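# Lay the towel flat beside the basket

## Task

Get the towel lying flat on the table as a single layer. Every part of it must be at least one finger's width in from the table edge, at least two finger widths away from the basket's rim, and more than a hand's width away from either arm's base column. The basket must stay upright with all of its base on the table, no more than three finger widths from its starting spot, and turned roughly as it was. At the end, release everything and move the grippers away. Nothing counts as done if it only stays in place because the robot is holding it.

## Robot and tools

ROBOT. There are two six-joint arms, left_arm and right_arm, and each ends in a two-finger parallel gripper. The names are just labels and say nothing about which side of an image an arm appears on. Both arms report in one shared scene frame. Its origin is on the table top midway between the arms, +x points out over the table, +z points up, and left_arm sits on the +y side. The left base is at (-0.002, +0.322, 0) and the right base at (-0.034, -0.244, 0), each turned only slightly about z. The gripper's fingers point along its own +z axis and close along its own y axis. The reported hand position is the spot between the finger pads, roughly 1 cm short of the fingertips. At long reach the printed positions can be somewhat wrong. Joint ranges in rad, from base to hand: waist -2.618 to 3.054, shoulder 0 to 3.142, elbow 0 to 3.142, wrist pitch -1.571 to 1.571, wrist yaw -1.571 to 1.571, wrist roll -2.094 to 2.094. The elbow never locks fully straight. A wrist camera mount sits on each hand and can collide with things.

THE 16-NUMBER ROW. Every motion command is made of rows with 16 plain numbers, and both arms are always included even when only one moves. The first 8 are left_arm: x, y, z, qw, qx, qy, qz, opening. The last 8 are the same fields for right_arm. x, y, z is an absolute target position for the hand, in metres, in the scene frame. qw, qx, qy, qz is an absolute target orientation, w first, also in the scene frame. opening is a number from -1 (closed) to +1 (fully open, 0.094 m apart). To keep an arm still, send the exact pose from the last result before it stopped, together with its opening. To keep an orientation fixed, repeat the same quaternion rather than copying the reported one, because the reported one drifts.

TOOLS.
execute_actions(actions): a list of up to 15 actions. Each action is a table of up to 15 rows, and each row lasts one 1/30 s step. If the table is shorter than 15 rows, its last row is held until 15 steps have passed. An empty list simply returns the current state and images. A target more than 0.6 m from a hand's current position along any of that hand's axes makes the action fail for both arms. If the first action fails this test against the last reported state, or anything is malformed, nothing in the call runs.
move(target, speed, blocking): target is a single 16-number row. Each hand follows a straight line to its pose, both arms finish together, and a hand rotates the shorter way. The move takes 0.5 to 10 s and is cut off at 10 s. speed is the top path speed in m/s, from 0.002 to 0.5 (default 0.25), and turning is limited to twice that value in rad/s. The opening is applied when the move starts. Moves do not slow down for obstacles or for the other arm, and a hand can lag, stray, or overshoot the speed, most of all when the arm is near full stretch. With blocking=false the call returns after 0.5 s while the motion keeps going. Until a result shows that move has ended, use wait or stop and nothing else.
wait(seconds): 0 to 10. The arms hold their last command, and any running move continues.
stop(): brakes a running move. This needs some distance, more at higher speed, and the fingers keep moving.
zoom_image(camera, region): a close view of cam_high, cam_left_wrist or cam_right_wrist. region is [x0, y0, x1, y1] in image pixels, measured from the top-left, and can be at most 504x504.
read_manual(section): licence texts only.
finished_scene(scene): ends the given scene for good. Call it only once the towel and basket will stay correct with nothing holding them.

CONTROLLER. At each step the commanded pose is clipped to no more than 70 mm and 16 degrees from the measured pose. Damped IK then follows it, with position taking priority over orientation. So a far target can take several actions, and once an action ends the arm continues only to its last clipped pose, which means you must send the remaining motion again. Joint friction can leave the hand up to about 31 mm off, and commands smaller than that may not move it at all. A "pose unreachable" line means the clearance check changed or blocked that arm's command.

RESULTS. A state line shows each hand's position and quaternion. "Hand target" shows what the controller is currently steering toward. grip_measured is the measured finger gap on the same -1 to 1 scale; the last joint value gives it in metres, with about 1 mm of fixed error. A move adds a "move:" line giving the outcome: done, off_target, moving, held (a check blocked the final step) or fault. It also lists limits: paced means the pose was clipped, and held means some steps were blocked and the arm may then jump faster. If only one arm is named, the other one finished. Joint torques are raw drive readings with offsets and noise, so they are not a reliable contact sensor. Camera calibrations are given for cam_high (fixed, 504x504) and both fisheye wrist cameras. They may be a few degrees or millimetres off.

GRASPING. To hold something, command an opening below grip_measured. About 0.03 below gives a firm grip, and less than that gives a lighter one. Finger force tops out around 50 to 62 N and is weaker on very thin material such as cloth under 2 mm. Something may tug briefly on whatever is being held.

CAUTIONS. Keep the towel and basket on the table: if anything falls off, the task fails. Do not tip the basket or drag it far. Keep the arms from hitting or pressing on each other. Avoid fast contacts and avoid targets far below a surface, since both cause hard pushes. Holding loads heats the motors. A MOTOR HOT line appears from 75 °C, at 90 °C that arm stops for 10 s, and at 100 °C it goes limp and drops. A FAULT line means an arm has stopped. While you are composing a reply, the robot keeps holding your last command.

Each tool is called after ">>>" as name([rows], argument=value, ...), one row to a line, values as JSON.

## Session

>>> execute_actions(actions=[])

Scene clock: 0.00 s.
left_arm: end_effector_position=(+0.0340, +0.6880, +0.2844) grip_measured=+1.000 end_effector_quat_wxyz=(-0.066, +0.017, +0.854, +0.516) | right_arm: end_effector_position=(+0.1441, -0.5268, +0.1217) grip_measured=+1.000 end_effector_quat_wxyz=(+0.117, +0.498, +0.809, +0.289)
Joint positions: left_arm=[ 1.201  1.133  1.077 -0.446 -0.306  1.555  0.094] | right_arm=[-1.226  1.975  1.637 -1.488 -0.588 -0.27   0.094]
Joint velocities: left_arm=[-0.002  0.012 -0.002 -0.007 -0.007 -0.051  0.   ] | right_arm=[-0.012  0.007  0.012 -0.095  0.022 -0.022  0.   ]
Joint torques (N m, as the arm reports them, + toward a larger angle): no reading
Motor temperatures (°C, as the motors report them): left_arm=[24 22 22 21 23 25] | right_arm=[25 21 24 23 23 23]
Hand target (left_arm): +0.034, +0.688, +0.284; -0.066, +0.017, +0.854, +0.516
Hand target (right_arm): +0.144, -0.527, +0.122; +0.117, +0.498, +0.809, +0.289

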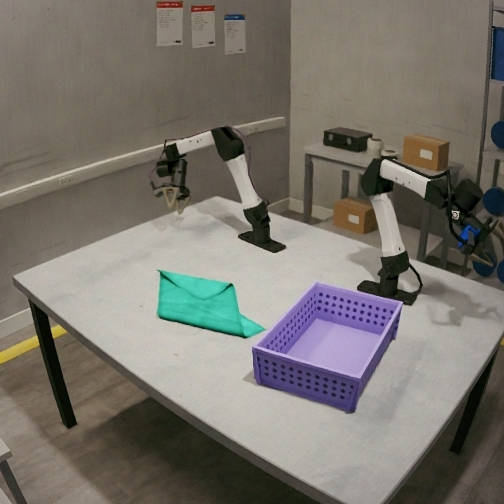

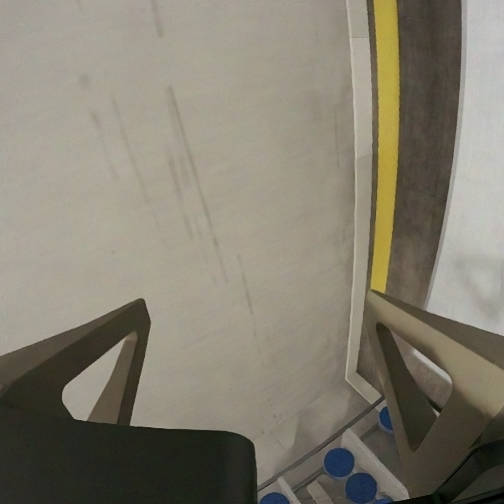

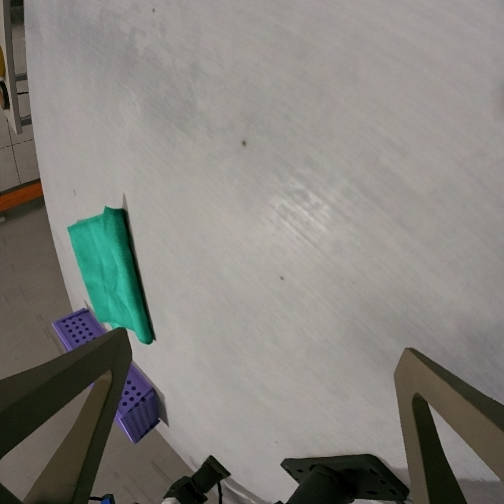

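>>> zoom_image(camera="cam_high", region=[140, 240, 290, 360])

>>> move(target=[0.034,0.688,0.284,-0.066,0.017,0.854,0.516,1,0.3,-0.1,0.3,0,0,1,0,1])

Region (140, 240, 290, 360) of cam_high's 504x504 image, scaled by 3.360, with more detail than that image has; it fills the top 403 rows of this view, and the rest is white.

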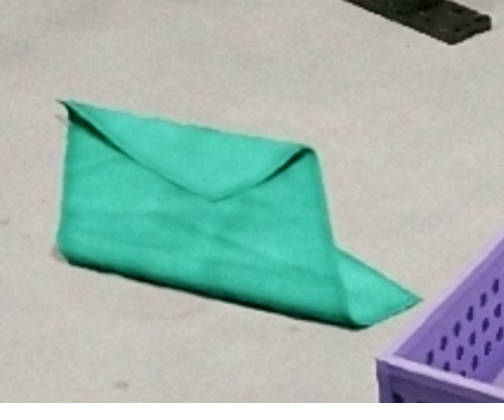

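Scene clock: 8.13 s.
left_arm: end_effector_position=(+0.0340, +0.6880, +0.2844) grip_measured=+1.000 end_effector_quat_wxyz=(-0.066, +0.017, +0.854, +0.516) | right_arm: end_effector_position=(+0.2916, -0.1042, +0.2945) grip_measured=+1.000 end_effector_quat_wxyz=(+0.171, -0.002, +0.982, +0.081)
Joint positions: left_arm=[ 1.201  1.133  1.077 -0.446 -0.306  1.555  0.094] | right_arm=[ 0.469  1.722  2.11  -1.58  -0.017  0.397  0.094]
Joint velocities: left_arm=[ 0.012 -0.012  0.007  0.051 -0.051  0.081  0.   ] | right_arm=[ 0.012 -0.032 -0.022  0.007  0.022 -0.022  0.   ]
Joint torques (N m, as the arm reports them, + toward a larger angle): left_arm=[-0.15 -4.2   8.32  1.87 -0.19 -0.1 ] | right_arm=[ 1.02 -6.04  9.46  1.34  0.21  0.14]
Motor temperatures (°C, as the motors report them): left_arm=[24 22 23 23 23 25] | right_arm=[25 23 25 23 23 23]
Hand target (left_arm): +0.034, +0.688, +0.284; -0.066, +0.017, +0.854, +0.516
Hand target (right_arm): +0.294, -0.102, +0.297; +0.176, -0.001, +0.981, +0.078
Off the commanded pose (left_arm): 0.000 m, 0 deg.
Off the commanded pose (right_arm): 0.011 m, 22 deg; orientation clipped at the last step of the last action.
joint sent to its limit (right arm) — the command would take joint 4 (wrist pitch) past its lower limit, so that joint was sent only as far as its limit.
move: off_target (right_arm); limits=paced
camera_calibration (this result's frames):
cam_right_wrist: T_world_to_cam=[[0.109783, -0.970401, -0.215105, -0.0624752], [-0.986187, -0.133348, 0.0982545, 0.281471], [-0.12403, 0.201347, -0.971636, 0.431483], [0, 0, 0, 1]] pos_world=[0.337959, -0.10997, 0.37815]

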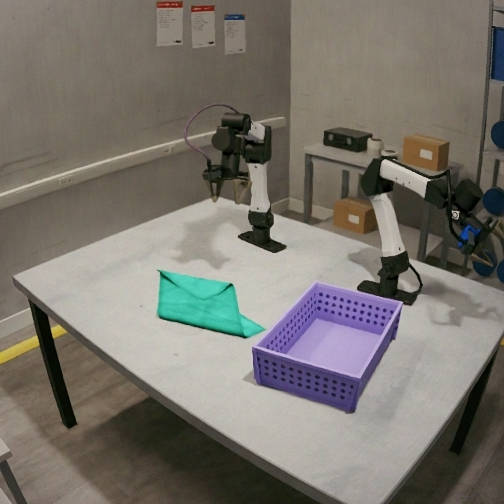

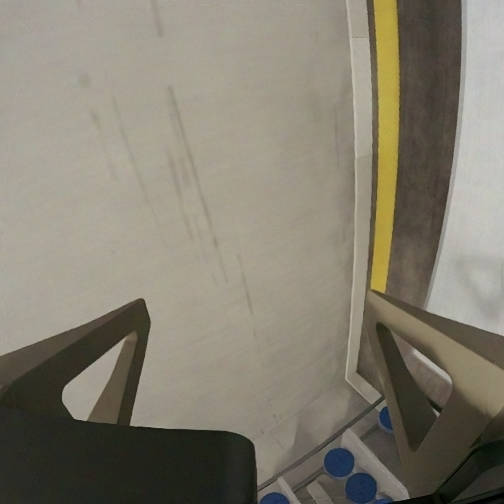

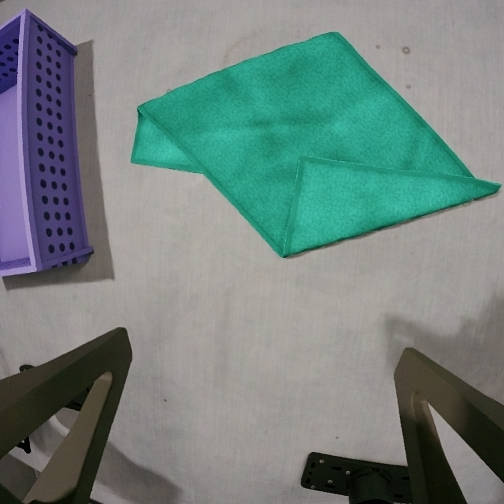

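>>> move(target=[0.034,0.688,0.284,-0.066,0.017,0.854,0.516,1,0.405,-0.085,0.05,0,0,1,0,-0.3])

>>> move(target=[0.034,0.688,0.284,-0.066,0.017,0.854,0.516,1,0.405,-0.085,0.008,0,0,1,0,-0.3], speed=0.05)

>>> move(target=[0.034,0.688,0.284,-0.066,0.017,0.854,0.516,1,0.405,-0.085,0.008,0,0,1,0,-1])

>>> move(target=[0.034,0.688,0.284,-0.066,0.017,0.854,0.516,1,0.35,-0.11,0.09,0,0,1,0,-1], speed=0.1)

Scene clock: 34.70 s.
left_arm: end_effector_position=(+0.0340, +0.6880, +0.2844) grip_measured=+1.000 end_effector_quat_wxyz=(-0.066, +0.017, +0.854, +0.516) | right_arm: end_effector_position=(+0.4005, -0.0804, +0.0437) grip_measured=-0.297 end_effector_quat_wxyz=(-0.009, +0.000, +1.000, +0.004)
Joint positions: left_arm=[ 1.201  1.133  1.077 -0.446 -0.306  1.555  0.094] | right_arm=[ 0.427  2.407  2.163 -1.341 -0.013  0.356  0.033]
Joint velocities: left_arm=[-0.012  0.007 -0.007  0.037 -0.022 -0.022  0.   ] | right_arm=[ 0.002 -0.007 -0.002  0.037  0.022  0.007  0.001]
Joint torques (N m, as the arm reports them, + toward a larger angle): left_arm=[-0.14 -4.17  8.32  1.87 -0.19 -0.1 ] | right_arm=[ -0.48 -13.3   10.02   0.31   0.19  -0.04]
Motor temperatures (°C, as the motors report them): left_arm=[24 23 26 27 23 25] | right_arm=[25 24 28 24 23 23]
Hand target (left_arm): +0.034, +0.688, +0.284; -0.066, +0.017, +0.854, +0.516
Hand target (right_arm): +0.405, -0.084, +0.051; -0.001, -0.000, +1.000, +0.003
Off the commanded pose (left_arm): 0.000 m, 0 deg.
Off the commanded pose (right_arm): 0.009 m, 1 deg.
move: done
camera_calibration (this result's frames):
cam_right_wrist: T_world_to_cam=[[0.0521566, -0.994564, -0.0901252, -0.0896011], [-0.88464, -0.0878874, 0.457916, 0.363988], [-0.463348, 0.055845, -0.884415, 0.316864], [0, 0, 0, 1]] pos_world=[0.47349, -0.0748194, 0.105488]

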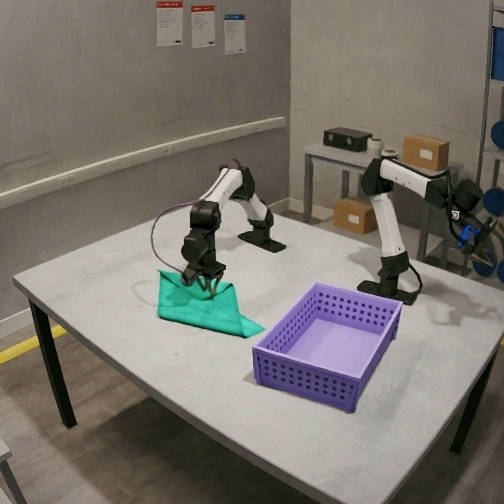

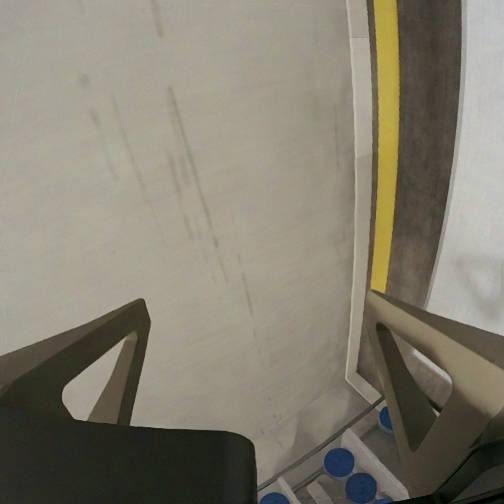

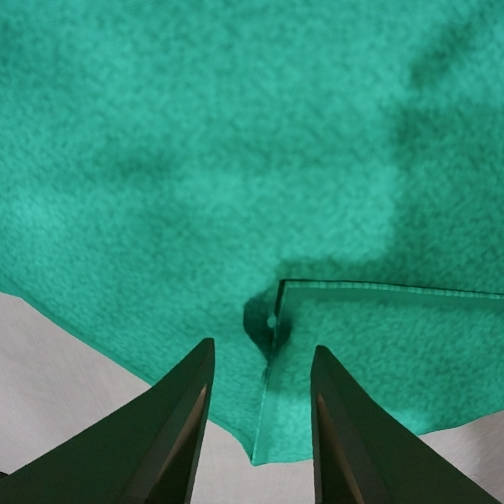

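Scene clock: 35.67 s.
left_arm: end_effector_position=(+0.0340, +0.6880, +0.2844) grip_measured=+1.000 end_effector_quat_wxyz=(-0.066, +0.017, +0.854, +0.516) | right_arm: end_effector_position=(+0.4041, -0.0802, +0.0204) grip_measured=-0.297 end_effector_quat_wxyz=(+0.001, +0.000, +1.000, +0.004)
Joint positions: left_arm=[ 1.201  1.133  1.077 -0.446 -0.306  1.555  0.094] | right_arm=[ 0.427  2.407  2.071 -1.23  -0.007  0.356  0.033]
Joint velocities: left_arm=[-0.007 -0.007 -0.007  0.022 -0.037 -0.007  0.   ] | right_arm=[ 0.007 -0.002 -0.007  0.037 -0.051 -0.081 -0.   ]
Joint torques (N m, as the arm reports them, + toward a larger angle): left_arm=[-0.13 -4.19  8.32  1.87 -0.19 -0.1 ] | right_arm=[ -0.4  -12.49   5.04   0.93   0.13  -0.03]
Motor temperatures (°C, as the motors report them): left_arm=[24 23 26 28 23 25] | right_arm=[25 25 28 24 23 23]
Hand target (left_arm): +0.034, +0.688, +0.284; -0.066, +0.017, +0.854, +0.516
Hand target (right_arm): +0.405, -0.085, +0.008; -0.001, +0.000, +1.000, -0.000
Off the commanded pose (left_arm): 0.000 m, 0 deg.
Off the commanded pose (right_arm): 0.013 m, 0 deg.
move: off_target (right_arm)
camera_calibration (this result's frames):
cam_right_wrist: T_world_to_cam=[[0.0539537, -0.994491, -0.0898652, -0.0923996], [-0.893463, -0.0882665, 0.440378, 0.381735], [-0.445885, 0.0565311, -0.893303, 0.291104], [0, 0, 0, 1]] pos_world=[0.47585, -0.0746527, 0.083633]

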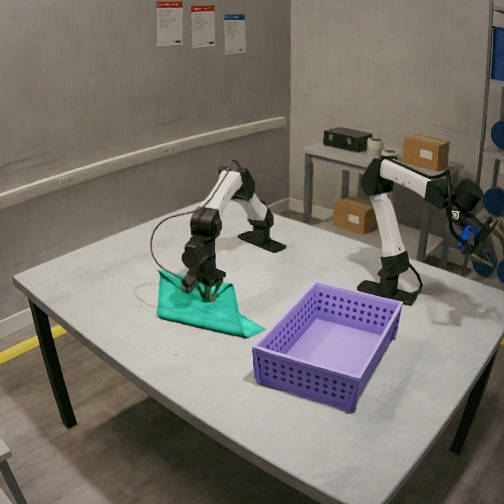

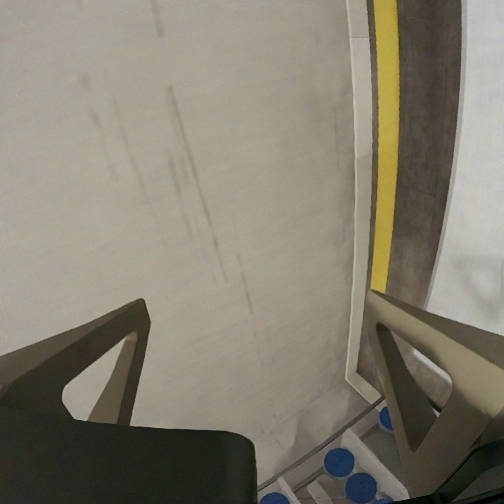

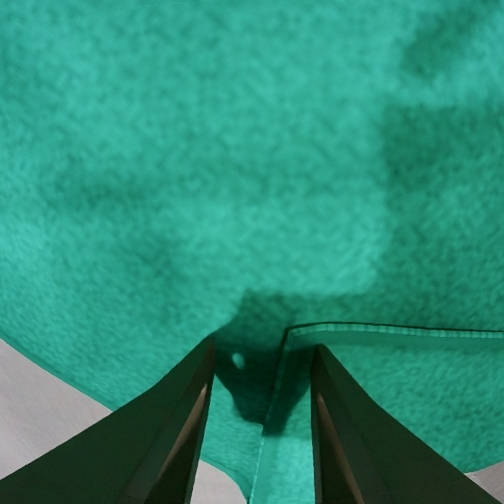

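Scene clock: 36.37 s.
left_arm: end_effector_position=(+0.0340, +0.6880, +0.2844) grip_measured=+1.000 end_effector_quat_wxyz=(-0.066, +0.017, +0.854, +0.516) | right_arm: end_effector_position=(+0.4055, -0.0812, +0.0228) grip_measured=-0.987 end_effector_quat_wxyz=(+0.006, +0.001, +1.000, +0.002)
Joint positions: left_arm=[ 1.201  1.133  1.077 -0.446 -0.306  1.555  0.094] | right_arm=[ 0.426  2.402  2.071 -1.228  0.     0.356  0.001]
Joint velocities: left_arm=[ 0.007 -0.012  0.012 -0.007  0.007  0.051  0.   ] | right_arm=[-0.002 -0.012  0.007 -0.022 -0.037  0.007 -0.   ]
Joint torques (N m, as the arm reports them, + toward a larger angle): left_arm=[-0.16 -4.19  8.33  1.87 -0.19 -0.11] | right_arm=[ -0.24 -12.39   4.81   0.97   0.07   0.03]
Motor temperatures (°C, as the motors report them): left_arm=[24 23 27 28 23 25] | right_arm=[25 25 28 24 23 23]
Hand target (left_arm): +0.034, +0.688, +0.284; -0.066, +0.017, +0.854, +0.516
Hand target (right_arm): +0.405, -0.085, +0.008; -0.001, +0.000, +1.000, -0.000
Off the commanded pose (left_arm): 0.000 m, 0 deg.
Off the commanded pose (right_arm): 0.015 m, 1 deg.
move: off_target (right_arm)
camera_calibration (this result's frames):
cam_right_wrist: T_world_to_cam=[[0.054337, -0.99492, -0.0847479, -0.0936248], [-0.897625, -0.0858485, 0.432319, 0.383921], [-0.437398, 0.052581, -0.89773, 0.290275], [0, 0, 0, 1]] pos_world=[0.47667, -0.075453, 0.0866775]

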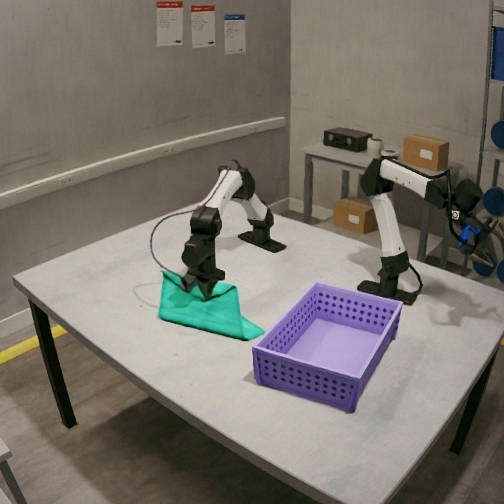

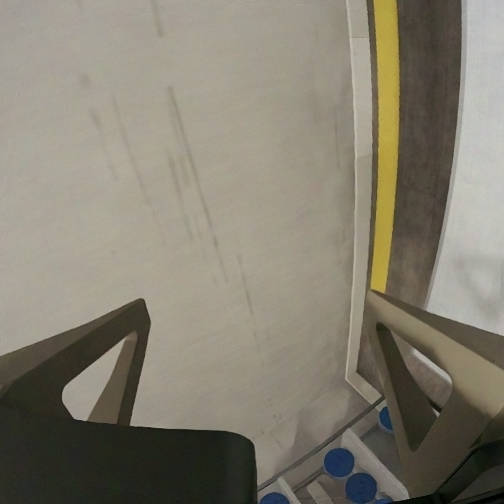

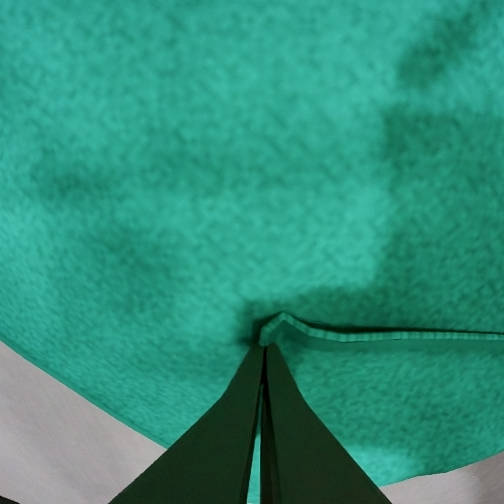

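Scene clock: 37.67 s.
left_arm: end_effector_position=(+0.0340, +0.6880, +0.2844) grip_measured=+1.000 end_effector_quat_wxyz=(-0.066, +0.017, +0.854, +0.516) | right_arm: end_effector_position=(+0.3595, -0.1037, +0.0946) grip_measured=-0.987 end_effector_quat_wxyz=(+0.017, +0.001, +1.000, +0.006)
Joint positions: left_arm=[ 1.201  1.133  1.077 -0.446 -0.306  1.555  0.094] | right_arm=[ 0.414  2.117  1.881 -1.3    0.     0.345  0.001]
Joint velocities: left_arm=[-0.017 -0.007 -0.007  0.037 -0.007  0.051  0.   ] | right_arm=[-0.007 -0.007  0.007 -0.022  0.037 -0.022  0.   ]
Joint torques (N m, as the arm reports them, + toward a larger angle): left_arm=[-0.14 -4.18  8.32  1.87 -0.19 -0.1 ] | right_arm=[ -0.26 -11.6    5.09   0.48   0.06  -0.12]
Motor temperatures (°C, as the motors report them): left_arm=[24 23 27 28 23 25] | right_arm=[25 26 28 23 23 23]
Hand target (left_arm): +0.034, +0.688, +0.284; -0.066, +0.017, +0.854, +0.516
Hand target (right_arm): +0.350, -0.110, +0.090; -0.000, +0.000, +1.000, +0.000
Off the commanded pose (left_arm): 0.000 m, 0 deg.
Off the commanded pose (right_arm): 0.012 m, 2 deg.
move: off_target (right_arm)
camera_calibration (this result's frames):
cam_right_wrist: T_world_to_cam=[[0.0559522, -0.99424, -0.0914093, -0.107325], [-0.907221, -0.0888568, 0.411162, 0.314767], [-0.416916, 0.0599231, -0.906968, 0.330061], [0, 0, 0, 1]] pos_world=[0.429176, -0.0985157, 0.160124]

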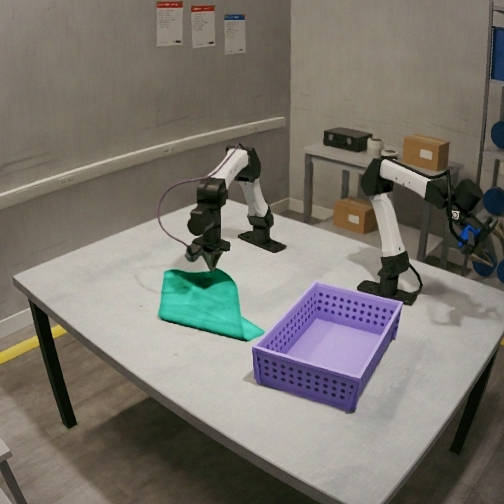

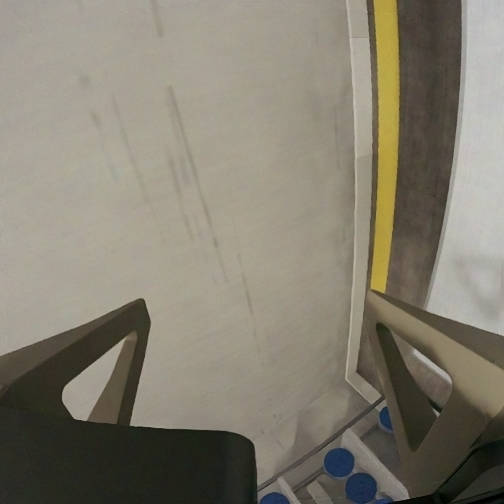

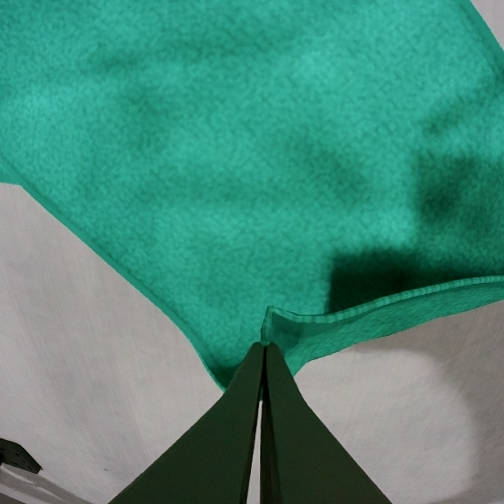

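>>> move(target=[0.25,0.3,0.3,0,0,1,0,-0.3,0.27,-0.155,0.08,0,0,1,0,-1])

>>> move(target=[0.36,0.12,0.2,0,0,1,0,-0.3,0.17,-0.24,0.02,0,0,1,0,-1], speed=0.12)

Scene clock: 48.23 s.
left_arm: end_effector_position=(+0.2459, +0.2951, +0.2950) grip_measured=-0.297 end_effector_quat_wxyz=(+0.211, +0.010, +0.977, -0.024) | right_arm: end_effector_position=(+0.2740, -0.1519, +0.0823) grip_measured=-0.987 end_effector_quat_wxyz=(-0.000, +0.001, +1.000, -0.000)
Joint positions: left_arm=[-0.23   1.286  1.692 -1.55   0.01  -0.081  0.033] | right_arm=[ 0.363  1.776  1.361 -1.157  0.     0.293  0.001]
Joint velocities: left_arm=[ 0.002 -0.012  0.007 -0.037  0.007 -0.022 -0.001] | right_arm=[-0.017 -0.017  0.002  0.007  0.051 -0.051  0.002]
Joint torques (N m, as the arm reports them, + toward a larger angle): left_arm=[ 0.85 -2.46  7.87  1.05 -0.09 -0.13] | right_arm=[-0.31 -9.08  5.21  0.72  0.07 -0.08]
Motor temperatures (°C, as the motors report them): left_arm=[24 23 27 28 23 25] | right_arm=[25 28 28 23 23 23]
Hand target (left_arm): +0.247, +0.297, +0.296; +0.206, +0.001, +0.978, -0.028
Hand target (right_arm): +0.271, -0.155, +0.080; -0.000, +0.000, +1.000, +0.001
Off the commanded pose (left_arm): 0.008 m, 24 deg; orientation clipped at the last step of the last action.
Off the commanded pose (right_arm): 0.006 m, 0 deg.
joint sent to its limit (left arm) — the command would take joint 4 (wrist pitch) past its lower limit, so that joint was sent only as far as its limit.
move: off_target (left_arm); limits=paced
camera_calibration (this result's frames):
cam_left_wrist: T_world_to_cam=[[-0.076778, -0.997048, -0.00059525, 0.32033], [-0.995094, 0.0765902, 0.0626215, 0.23119], [-0.062391, 0.00540029, -0.998037, 0.428267], [0, 0, 0, 1]] pos_world=[0.28137, 0.299365, 0.41314]
cam_right_wrist: T_world_to_cam=[[0.0533254, -0.995289, -0.0809739, -0.151819], [-0.892276, -0.0838984, 0.443627, 0.231964], [-0.448331, 0.0485945, -0.892546, 0.291845], [0, 0, 0, 1]] pos_world=[0.345915, -0.145824, 0.145286]

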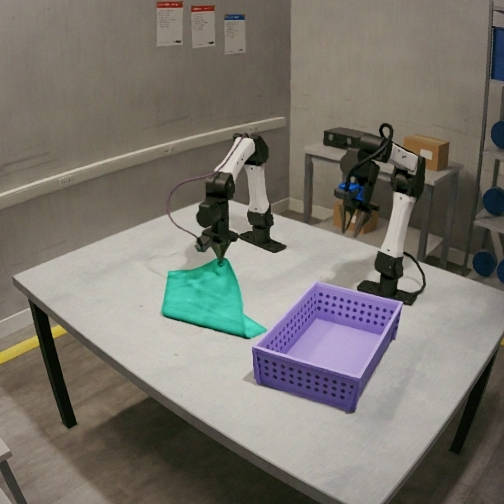

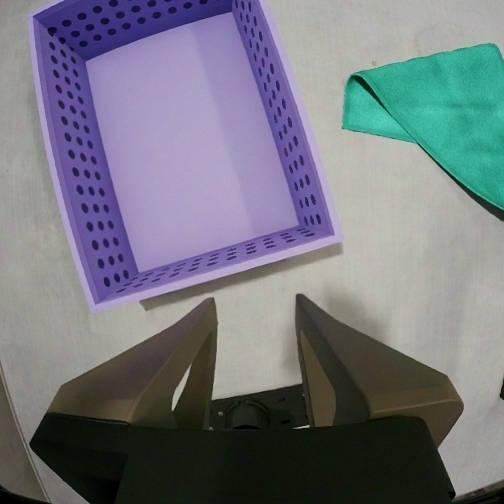

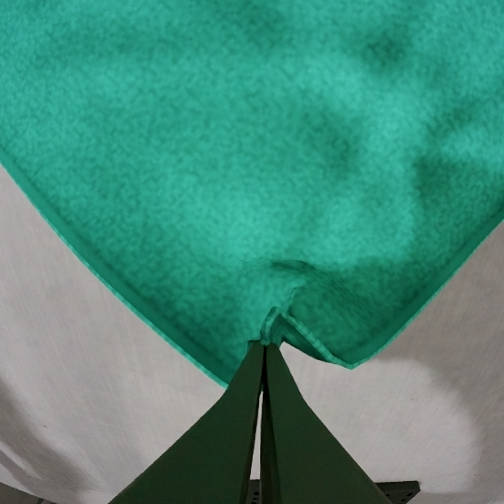

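Scene clock: 50.60 s.
left_arm: end_effector_position=(+0.3598, +0.1229, +0.1999) grip_measured=-0.297 end_effector_quat_wxyz=(+0.070, -0.001, +0.997, -0.037) | right_arm: end_effector_position=(+0.1750, -0.2383, +0.0243) grip_measured=-0.987 end_effector_quat_wxyz=(-0.002, +0.001, +1.000, +0.000)
Joint positions: left_arm=[-0.635  2.041  2.182 -1.553 -0.003 -0.506  0.033] | right_arm=[ 0.099  1.421  0.754 -0.907 -0.001  0.031  0.001]
Joint velocities: left_arm=[-0.012 -0.002  0.012 -0.095 -0.007 -0.022  0.001] | right_arm=[ 0.002 -0.007  0.002  0.007 -0.022 -0.007 -0.   ]
Joint torques (N m, as the arm reports them, + toward a larger angle): left_arm=[ -0.94 -10.3    8.28   0.58  -0.07  -0.09] | right_arm=[-0.49 -5.02  4.72  0.79  0.04 -0.06]
Motor temperatures (°C, as the motors report them): left_arm=[24 23 28 27 23 25] | right_arm=[25 28 27 23 23 23]
Hand target (left_arm): +0.359, +0.117, +0.199; +0.067, +0.000, +0.997, -0.040
Hand target (right_arm): +0.171, -0.240, +0.020; -0.001, +0.000, +1.000, +0.001
Off the commanded pose (left_arm): 0.003 m, 9 deg.
Off the commanded pose (right_arm): 0.007 m, 0 deg.
joint sent to its limit (left arm) — the command would take joint 4 (wrist pitch) past its lower limit, so that joint was sent only as far as its limit.
move: off_target (left_arm)
camera_calibration (this result's frames):
cam_left_wrist: T_world_to_cam=[[-0.0599456, -0.997176, 0.0452335, 0.142066], [-0.938611, 0.0717316, 0.337436, 0.288975], [-0.339728, -0.0222289, -0.940261, 0.433095], [0, 0, 0, 1]] pos_world=[0.426886, 0.130563, 0.303286]
cam_right_wrist: T_world_to_cam=[[0.05122, -0.995278, -0.0824466, -0.236898], [-0.891325, -0.0827944, 0.445741, 0.162154], [-0.450463, 0.0506558, -0.891357, 0.200715], [0, 0, 0, 1]] pos_world=[0.24708, -0.232521, 0.0870987]

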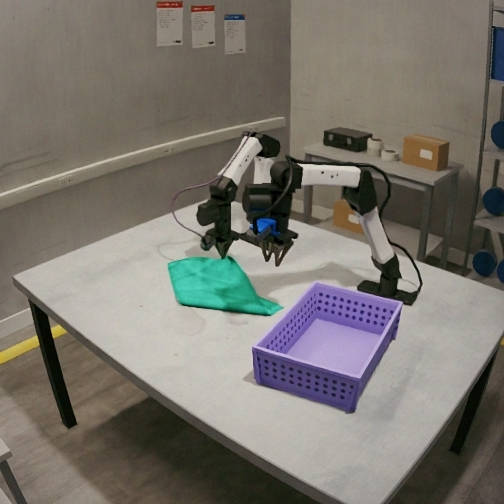

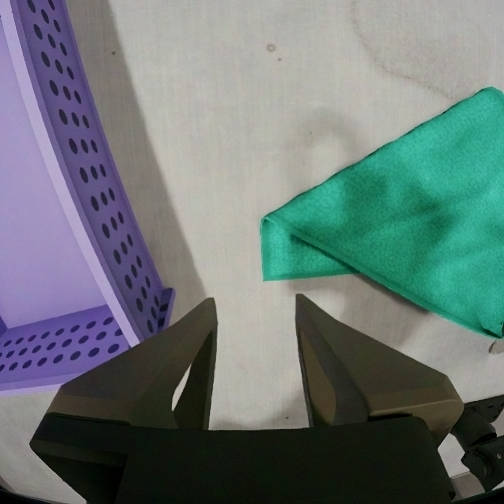

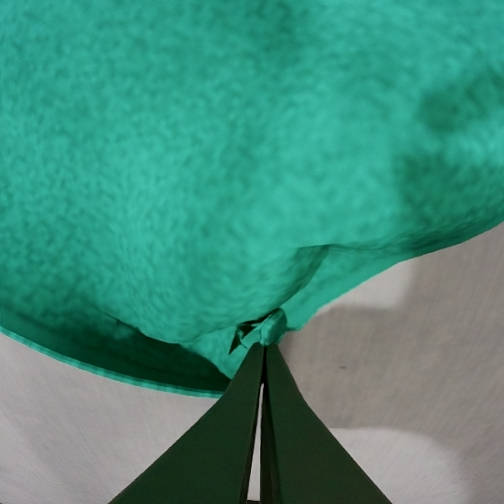

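>>> move(target=[0.3,0.106,0.05,0,0,1,0,-0.3,0.175,-0.238,0.024,0,0,1,0,-1])

>>> move(target=[0.3,0.106,0.003,0,0,1,0,-0.3,0.175,-0.238,0.024,0,0,1,0,-1], speed=0.05)

>>> move(target=[0.3,0.106,0.003,0,0,1,0,-1,0.175,-0.238,0.024,0,0,1,0,-1])

>>> move(target=[0.27,0.11,0.12,0,0,1,0,-1,0.175,-0.238,0.024,0,0,1,0,-1], speed=0.1)

Scene clock: 60.00 s.
left_arm: end_effector_position=(+0.3048, +0.1074, +0.0532) grip_measured=-0.297 end_effector_quat_wxyz=(-0.000, -0.002, +1.000, +0.001) | right_arm: end_effector_position=(+0.1750, -0.2383, +0.0243) grip_measured=-0.987 end_effector_quat_wxyz=(-0.002, +0.000, +1.000, +0.000)
Joint positions: left_arm=[-0.741  1.993  1.533 -1.112 -0.001 -0.613  0.033] | right_arm=[ 0.099  1.421  0.754 -0.907 -0.001  0.029  0.001]
Joint velocities: left_arm=[ 0.012 -0.007  0.007 -0.037  0.037 -0.066  0.001] | right_arm=[-0.007 -0.002 -0.002  0.051  0.037  0.022 -0.001]
Joint torques (N m, as the arm reports them, + toward a larger angle): left_arm=[ -1.12 -11.05   5.48   0.5   -0.16  -0.11] | right_arm=[ 0.48 -4.26  6.97  0.59  0.09  0.09]
Motor temperatures (°C, as the motors report them): left_arm=[24 25 28 26 23 25] | right_arm=[25 27 27 23 23 23]
Hand target (left_arm): +0.302, +0.105, +0.049; -0.000, +0.000, +1.000, -0.000
Hand target (right_arm): +0.175, -0.238, +0.024; -0.000, -0.000, +1.000, -0.000
Off the commanded pose (left_arm): 0.006 m, 0 deg.
Off the commanded pose (right_arm): 0.000 m, 0 deg.
move: done
camera_calibration (this result's frames):
cam_left_wrist: T_world_to_cam=[[-0.0580691, -0.998068, -0.0221105, 0.133104], [-0.881539, 0.0408698, 0.470338, 0.266865], [-0.468525, 0.0468034, -0.882209, 0.304875], [0, 0, 0, 1]] pos_world=[0.385823, 0.107671, 0.14639]
cam_right_wrist: T_world_to_cam=[[0.053498, -0.995158, -0.0824543, -0.237267], [-0.891134, -0.0848378, 0.445739, 0.161633], [-0.450576, 0.0496317, -0.891357, 0.200491], [0, 0, 0, 1]] pos_world=[0.247066, -0.232357, 0.0870988]

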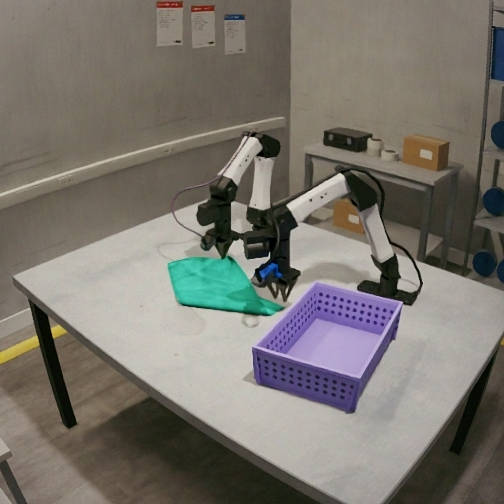

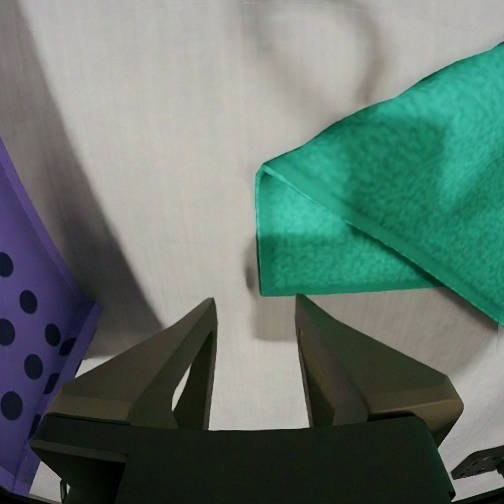

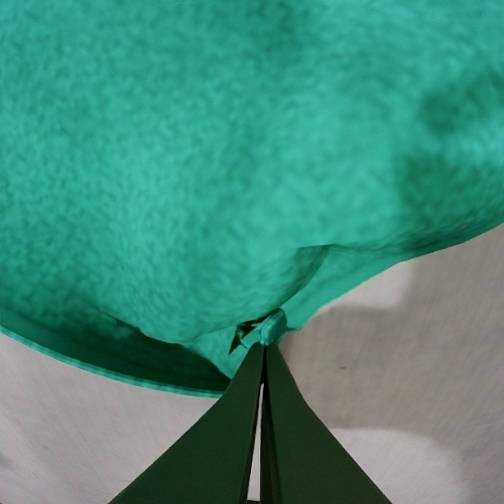

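Scene clock: 61.23 s.
left_arm: end_effector_position=(+0.3044, +0.1077, +0.0181) grip_measured=-0.297 end_effector_quat_wxyz=(+0.006, -0.002, +1.000, -0.003) | right_arm: end_effector_position=(+0.1750, -0.2383, +0.0243) grip_measured=-0.987 end_effector_quat_wxyz=(-0.002, +0.000, +1.000, +0.000)
Joint positions: left_arm=[-0.741  2.016  1.42  -0.962 -0.001 -0.614  0.033] | right_arm=[ 0.099  1.421  0.754 -0.907 -0.001  0.029  0.001]
Joint velocities: left_arm=[-0.017  0.007 -0.007  0.022 -0.007 -0.066 -0.   ] | right_arm=[-0.002  0.012 -0.012  0.066 -0.037  0.007 -0.001]
Joint torques (N m, as the arm reports them, + toward a larger angle): left_arm=[-0.93 -9.    4.77  0.67 -0.16 -0.09] | right_arm=[ 0.59 -4.37  6.97  0.58  0.06  0.1 ]
Motor temperatures (°C, as the motors report them): left_arm=[24 25 28 26 23 25] | right_arm=[25 26 27 23 23 23]
Hand target (left_arm): +0.300, +0.106, +0.003; -0.000, +0.000, +1.000, +0.000
Hand target (right_arm): +0.175, -0.238, +0.024; -0.000, -0.000, +1.000, -0.000
Off the commanded pose (left_arm): 0.016 m, 1 deg.
Off the commanded pose (right_arm): 0.000 m, 0 deg.
move: off_target (left_arm)
camera_calibration (this result's frames):
cam_left_wrist: T_world_to_cam=[[-0.0574746, -0.998249, -0.0139785, 0.132241], [-0.887122, 0.0446438, 0.459372, 0.284464], [-0.457943, 0.0388028, -0.888134, 0.271377], [0, 0, 0, 1]] pos_world=[0.38423, 0.108779, 0.112194]
cam_right_wrist: T_world_to_cam=[[0.053498, -0.995158, -0.0824543, -0.237267], [-0.891134, -0.0848378, 0.445739, 0.161633], [-0.450576, 0.0496317, -0.891357, 0.200491], [0, 0, 0, 1]] pos_world=[0.247066, -0.232357, 0.0870988]

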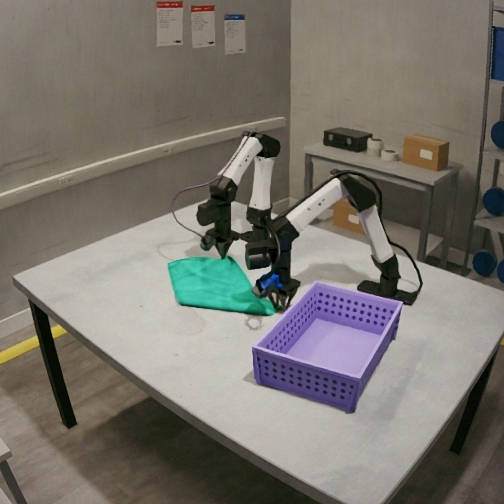

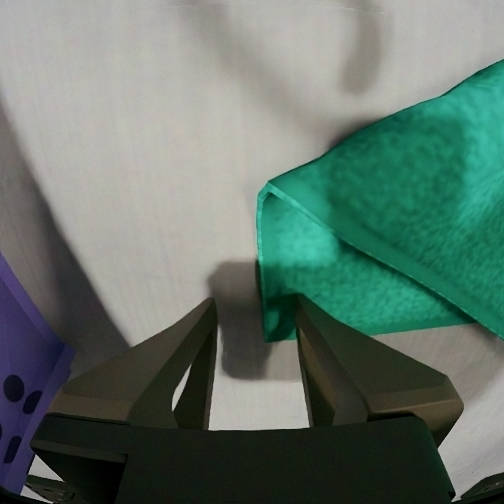

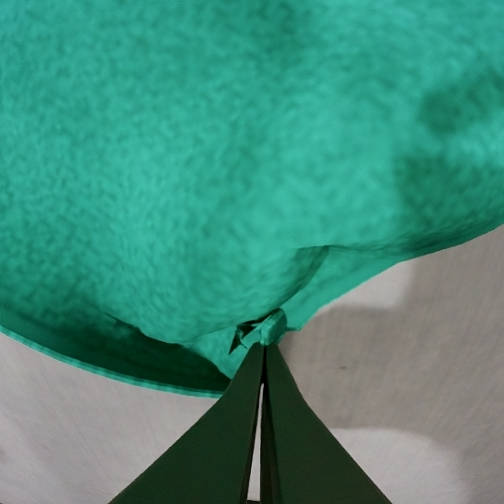

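Scene clock: 61.93 s.
left_arm: end_effector_position=(+0.3056, +0.1063, +0.0186) grip_measured=-0.996 end_effector_quat_wxyz=(+0.008, -0.002, +1.000, -0.007) | right_arm: end_effector_position=(+0.1750, -0.2383, +0.0243) grip_measured=-0.987 end_effector_quat_wxyz=(-0.002, +0.000, +1.000, +0.000)
Joint positions: left_arm=[-0.741  2.015  1.42  -0.955  0.001 -0.614  0.   ] | right_arm=[ 0.099  1.421  0.754 -0.907 -0.001  0.029  0.001]
Joint velocities: left_arm=[-0.007 -0.002 -0.022  0.022 -0.022 -0.007 -0.001] | right_arm=[ 0.007  0.007 -0.007 -0.081 -0.022 -0.007 -0.   ]
Joint torques (N m, as the arm reports them, + toward a larger angle): left_arm=[-0.9  -9.09  4.46  0.62 -0.19 -0.08] | right_arm=[ 0.47 -4.31  6.92  0.59  0.07  0.09]
Motor temperatures (°C, as the motors report them): left_arm=[24 25 28 26 23 25] | right_arm=[25 26 27 23 23 23]
Hand target (left_arm): +0.300, +0.106, +0.003; -0.000, +0.000, +1.000, +0.000
Hand target (right_arm): +0.175, -0.238, +0.024; -0.000, -0.000, +1.000, -0.000
Off the commanded pose (left_arm): 0.017 m, 1 deg.
Off the commanded pose (right_arm): 0.000 m, 0 deg.
move: off_target (left_arm)
camera_calibration (this result's frames):
cam_left_wrist: T_world_to_cam=[[-0.0570763, -0.998339, -0.00781877, 0.130774], [-0.889536, 0.047297, 0.45441, 0.285874], [-0.453286, 0.0328911, -0.890758, 0.271737], [0, 0, 0, 1]] pos_world=[0.384934, 0.108098, 0.113171]
cam_right_wrist: T_world_to_cam=[[0.053498, -0.995158, -0.0824543, -0.237267], [-0.891134, -0.0848378, 0.445739, 0.161633], [-0.450576, 0.0496317, -0.891357, 0.200491], [0, 0, 0, 1]] pos_world=[0.247066, -0.232357, 0.0870988]

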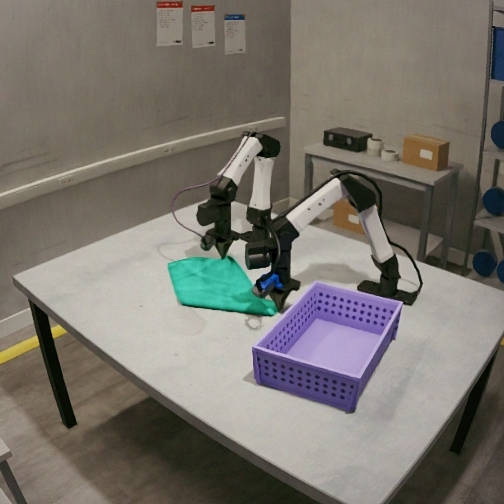

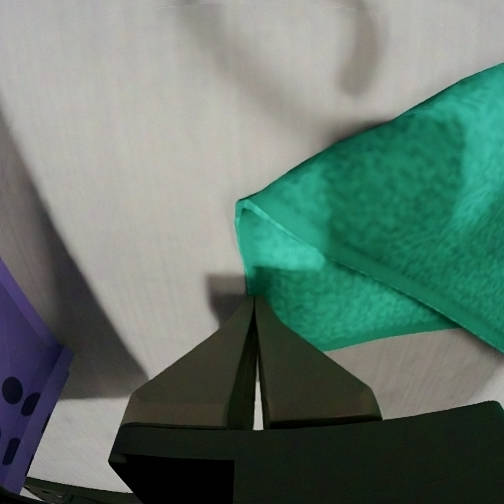

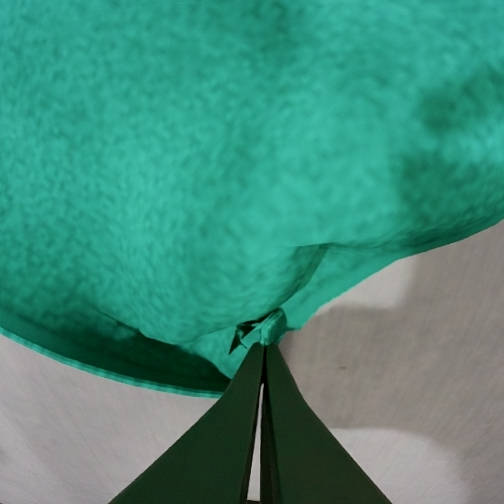

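Scene clock: 63.57 s.
left_arm: end_effector_position=(+0.2716, +0.1143, +0.1112) grip_measured=-0.996 end_effector_quat_wxyz=(-0.004, -0.003, +1.000, +0.003) | right_arm: end_effector_position=(+0.1750, -0.2383, +0.0243) grip_measured=-0.987 end_effector_quat_wxyz=(-0.002, +0.000, +1.000, +0.000)
Joint positions: left_arm=[-0.779  1.853  1.574 -1.302  0.001 -0.654  0.   ] | right_arm=[ 0.099  1.421  0.754 -0.907 -0.001  0.029  0.001]
Joint velocities: left_arm=[ 0.007 -0.007 -0.022  0.051 -0.022 -0.022 -0.001] | right_arm=[ 0.002 -0.017  0.007 -0.037  0.022  0.007  0.   ]
Joint torques (N m, as the arm reports them, + toward a larger angle): left_arm=[ -1.09 -10.85   8.25   0.17  -0.17  -0.05] | right_arm=[ 0.5  -4.38  6.92  0.62  0.07  0.07]
Motor temperatures (°C, as the motors report them): left_arm=[24 26 28 25 23 25] | right_arm=[25 26 27 23 23 23]
Hand target (left_arm): +0.269, +0.111, +0.120; -0.000, -0.000, +1.000, -0.001
Hand target (right_arm): +0.175, -0.238, +0.024; -0.000, -0.000, +1.000, -0.000
Off the commanded pose (left_arm): 0.010 m, 1 deg.
Off the commanded pose (right_arm): 0.000 m, 0 deg.
move: done
camera_calibration (this result's frames):
cam_left_wrist: T_world_to_cam=[[-0.0548268, -0.998187, -0.0248206, 0.138738], [-0.877633, 0.0363205, 0.477955, 0.208624], [-0.476187, 0.0479881, -0.878034, 0.341658], [0, 0, 0, 1]] pos_world=[0.353395, 0.114514, 0.203719]
cam_right_wrist: T_world_to_cam=[[0.053498, -0.995158, -0.0824543, -0.237267], [-0.891134, -0.0848378, 0.445739, 0.161633], [-0.450576, 0.0496317, -0.891357, 0.200491], [0, 0, 0, 1]] pos_world=[0.247066, -0.232357, 0.0870988]

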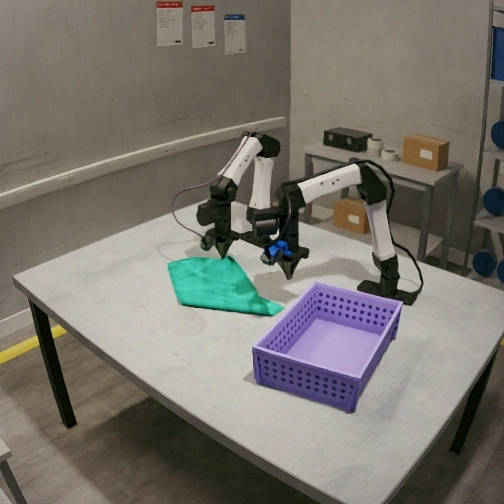

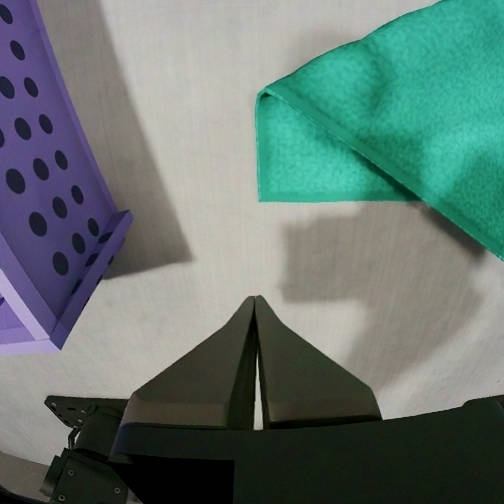

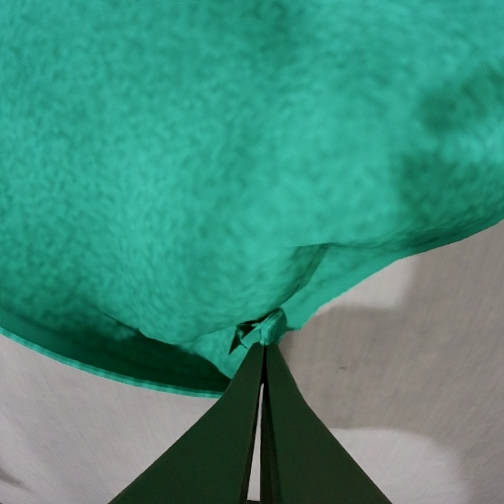

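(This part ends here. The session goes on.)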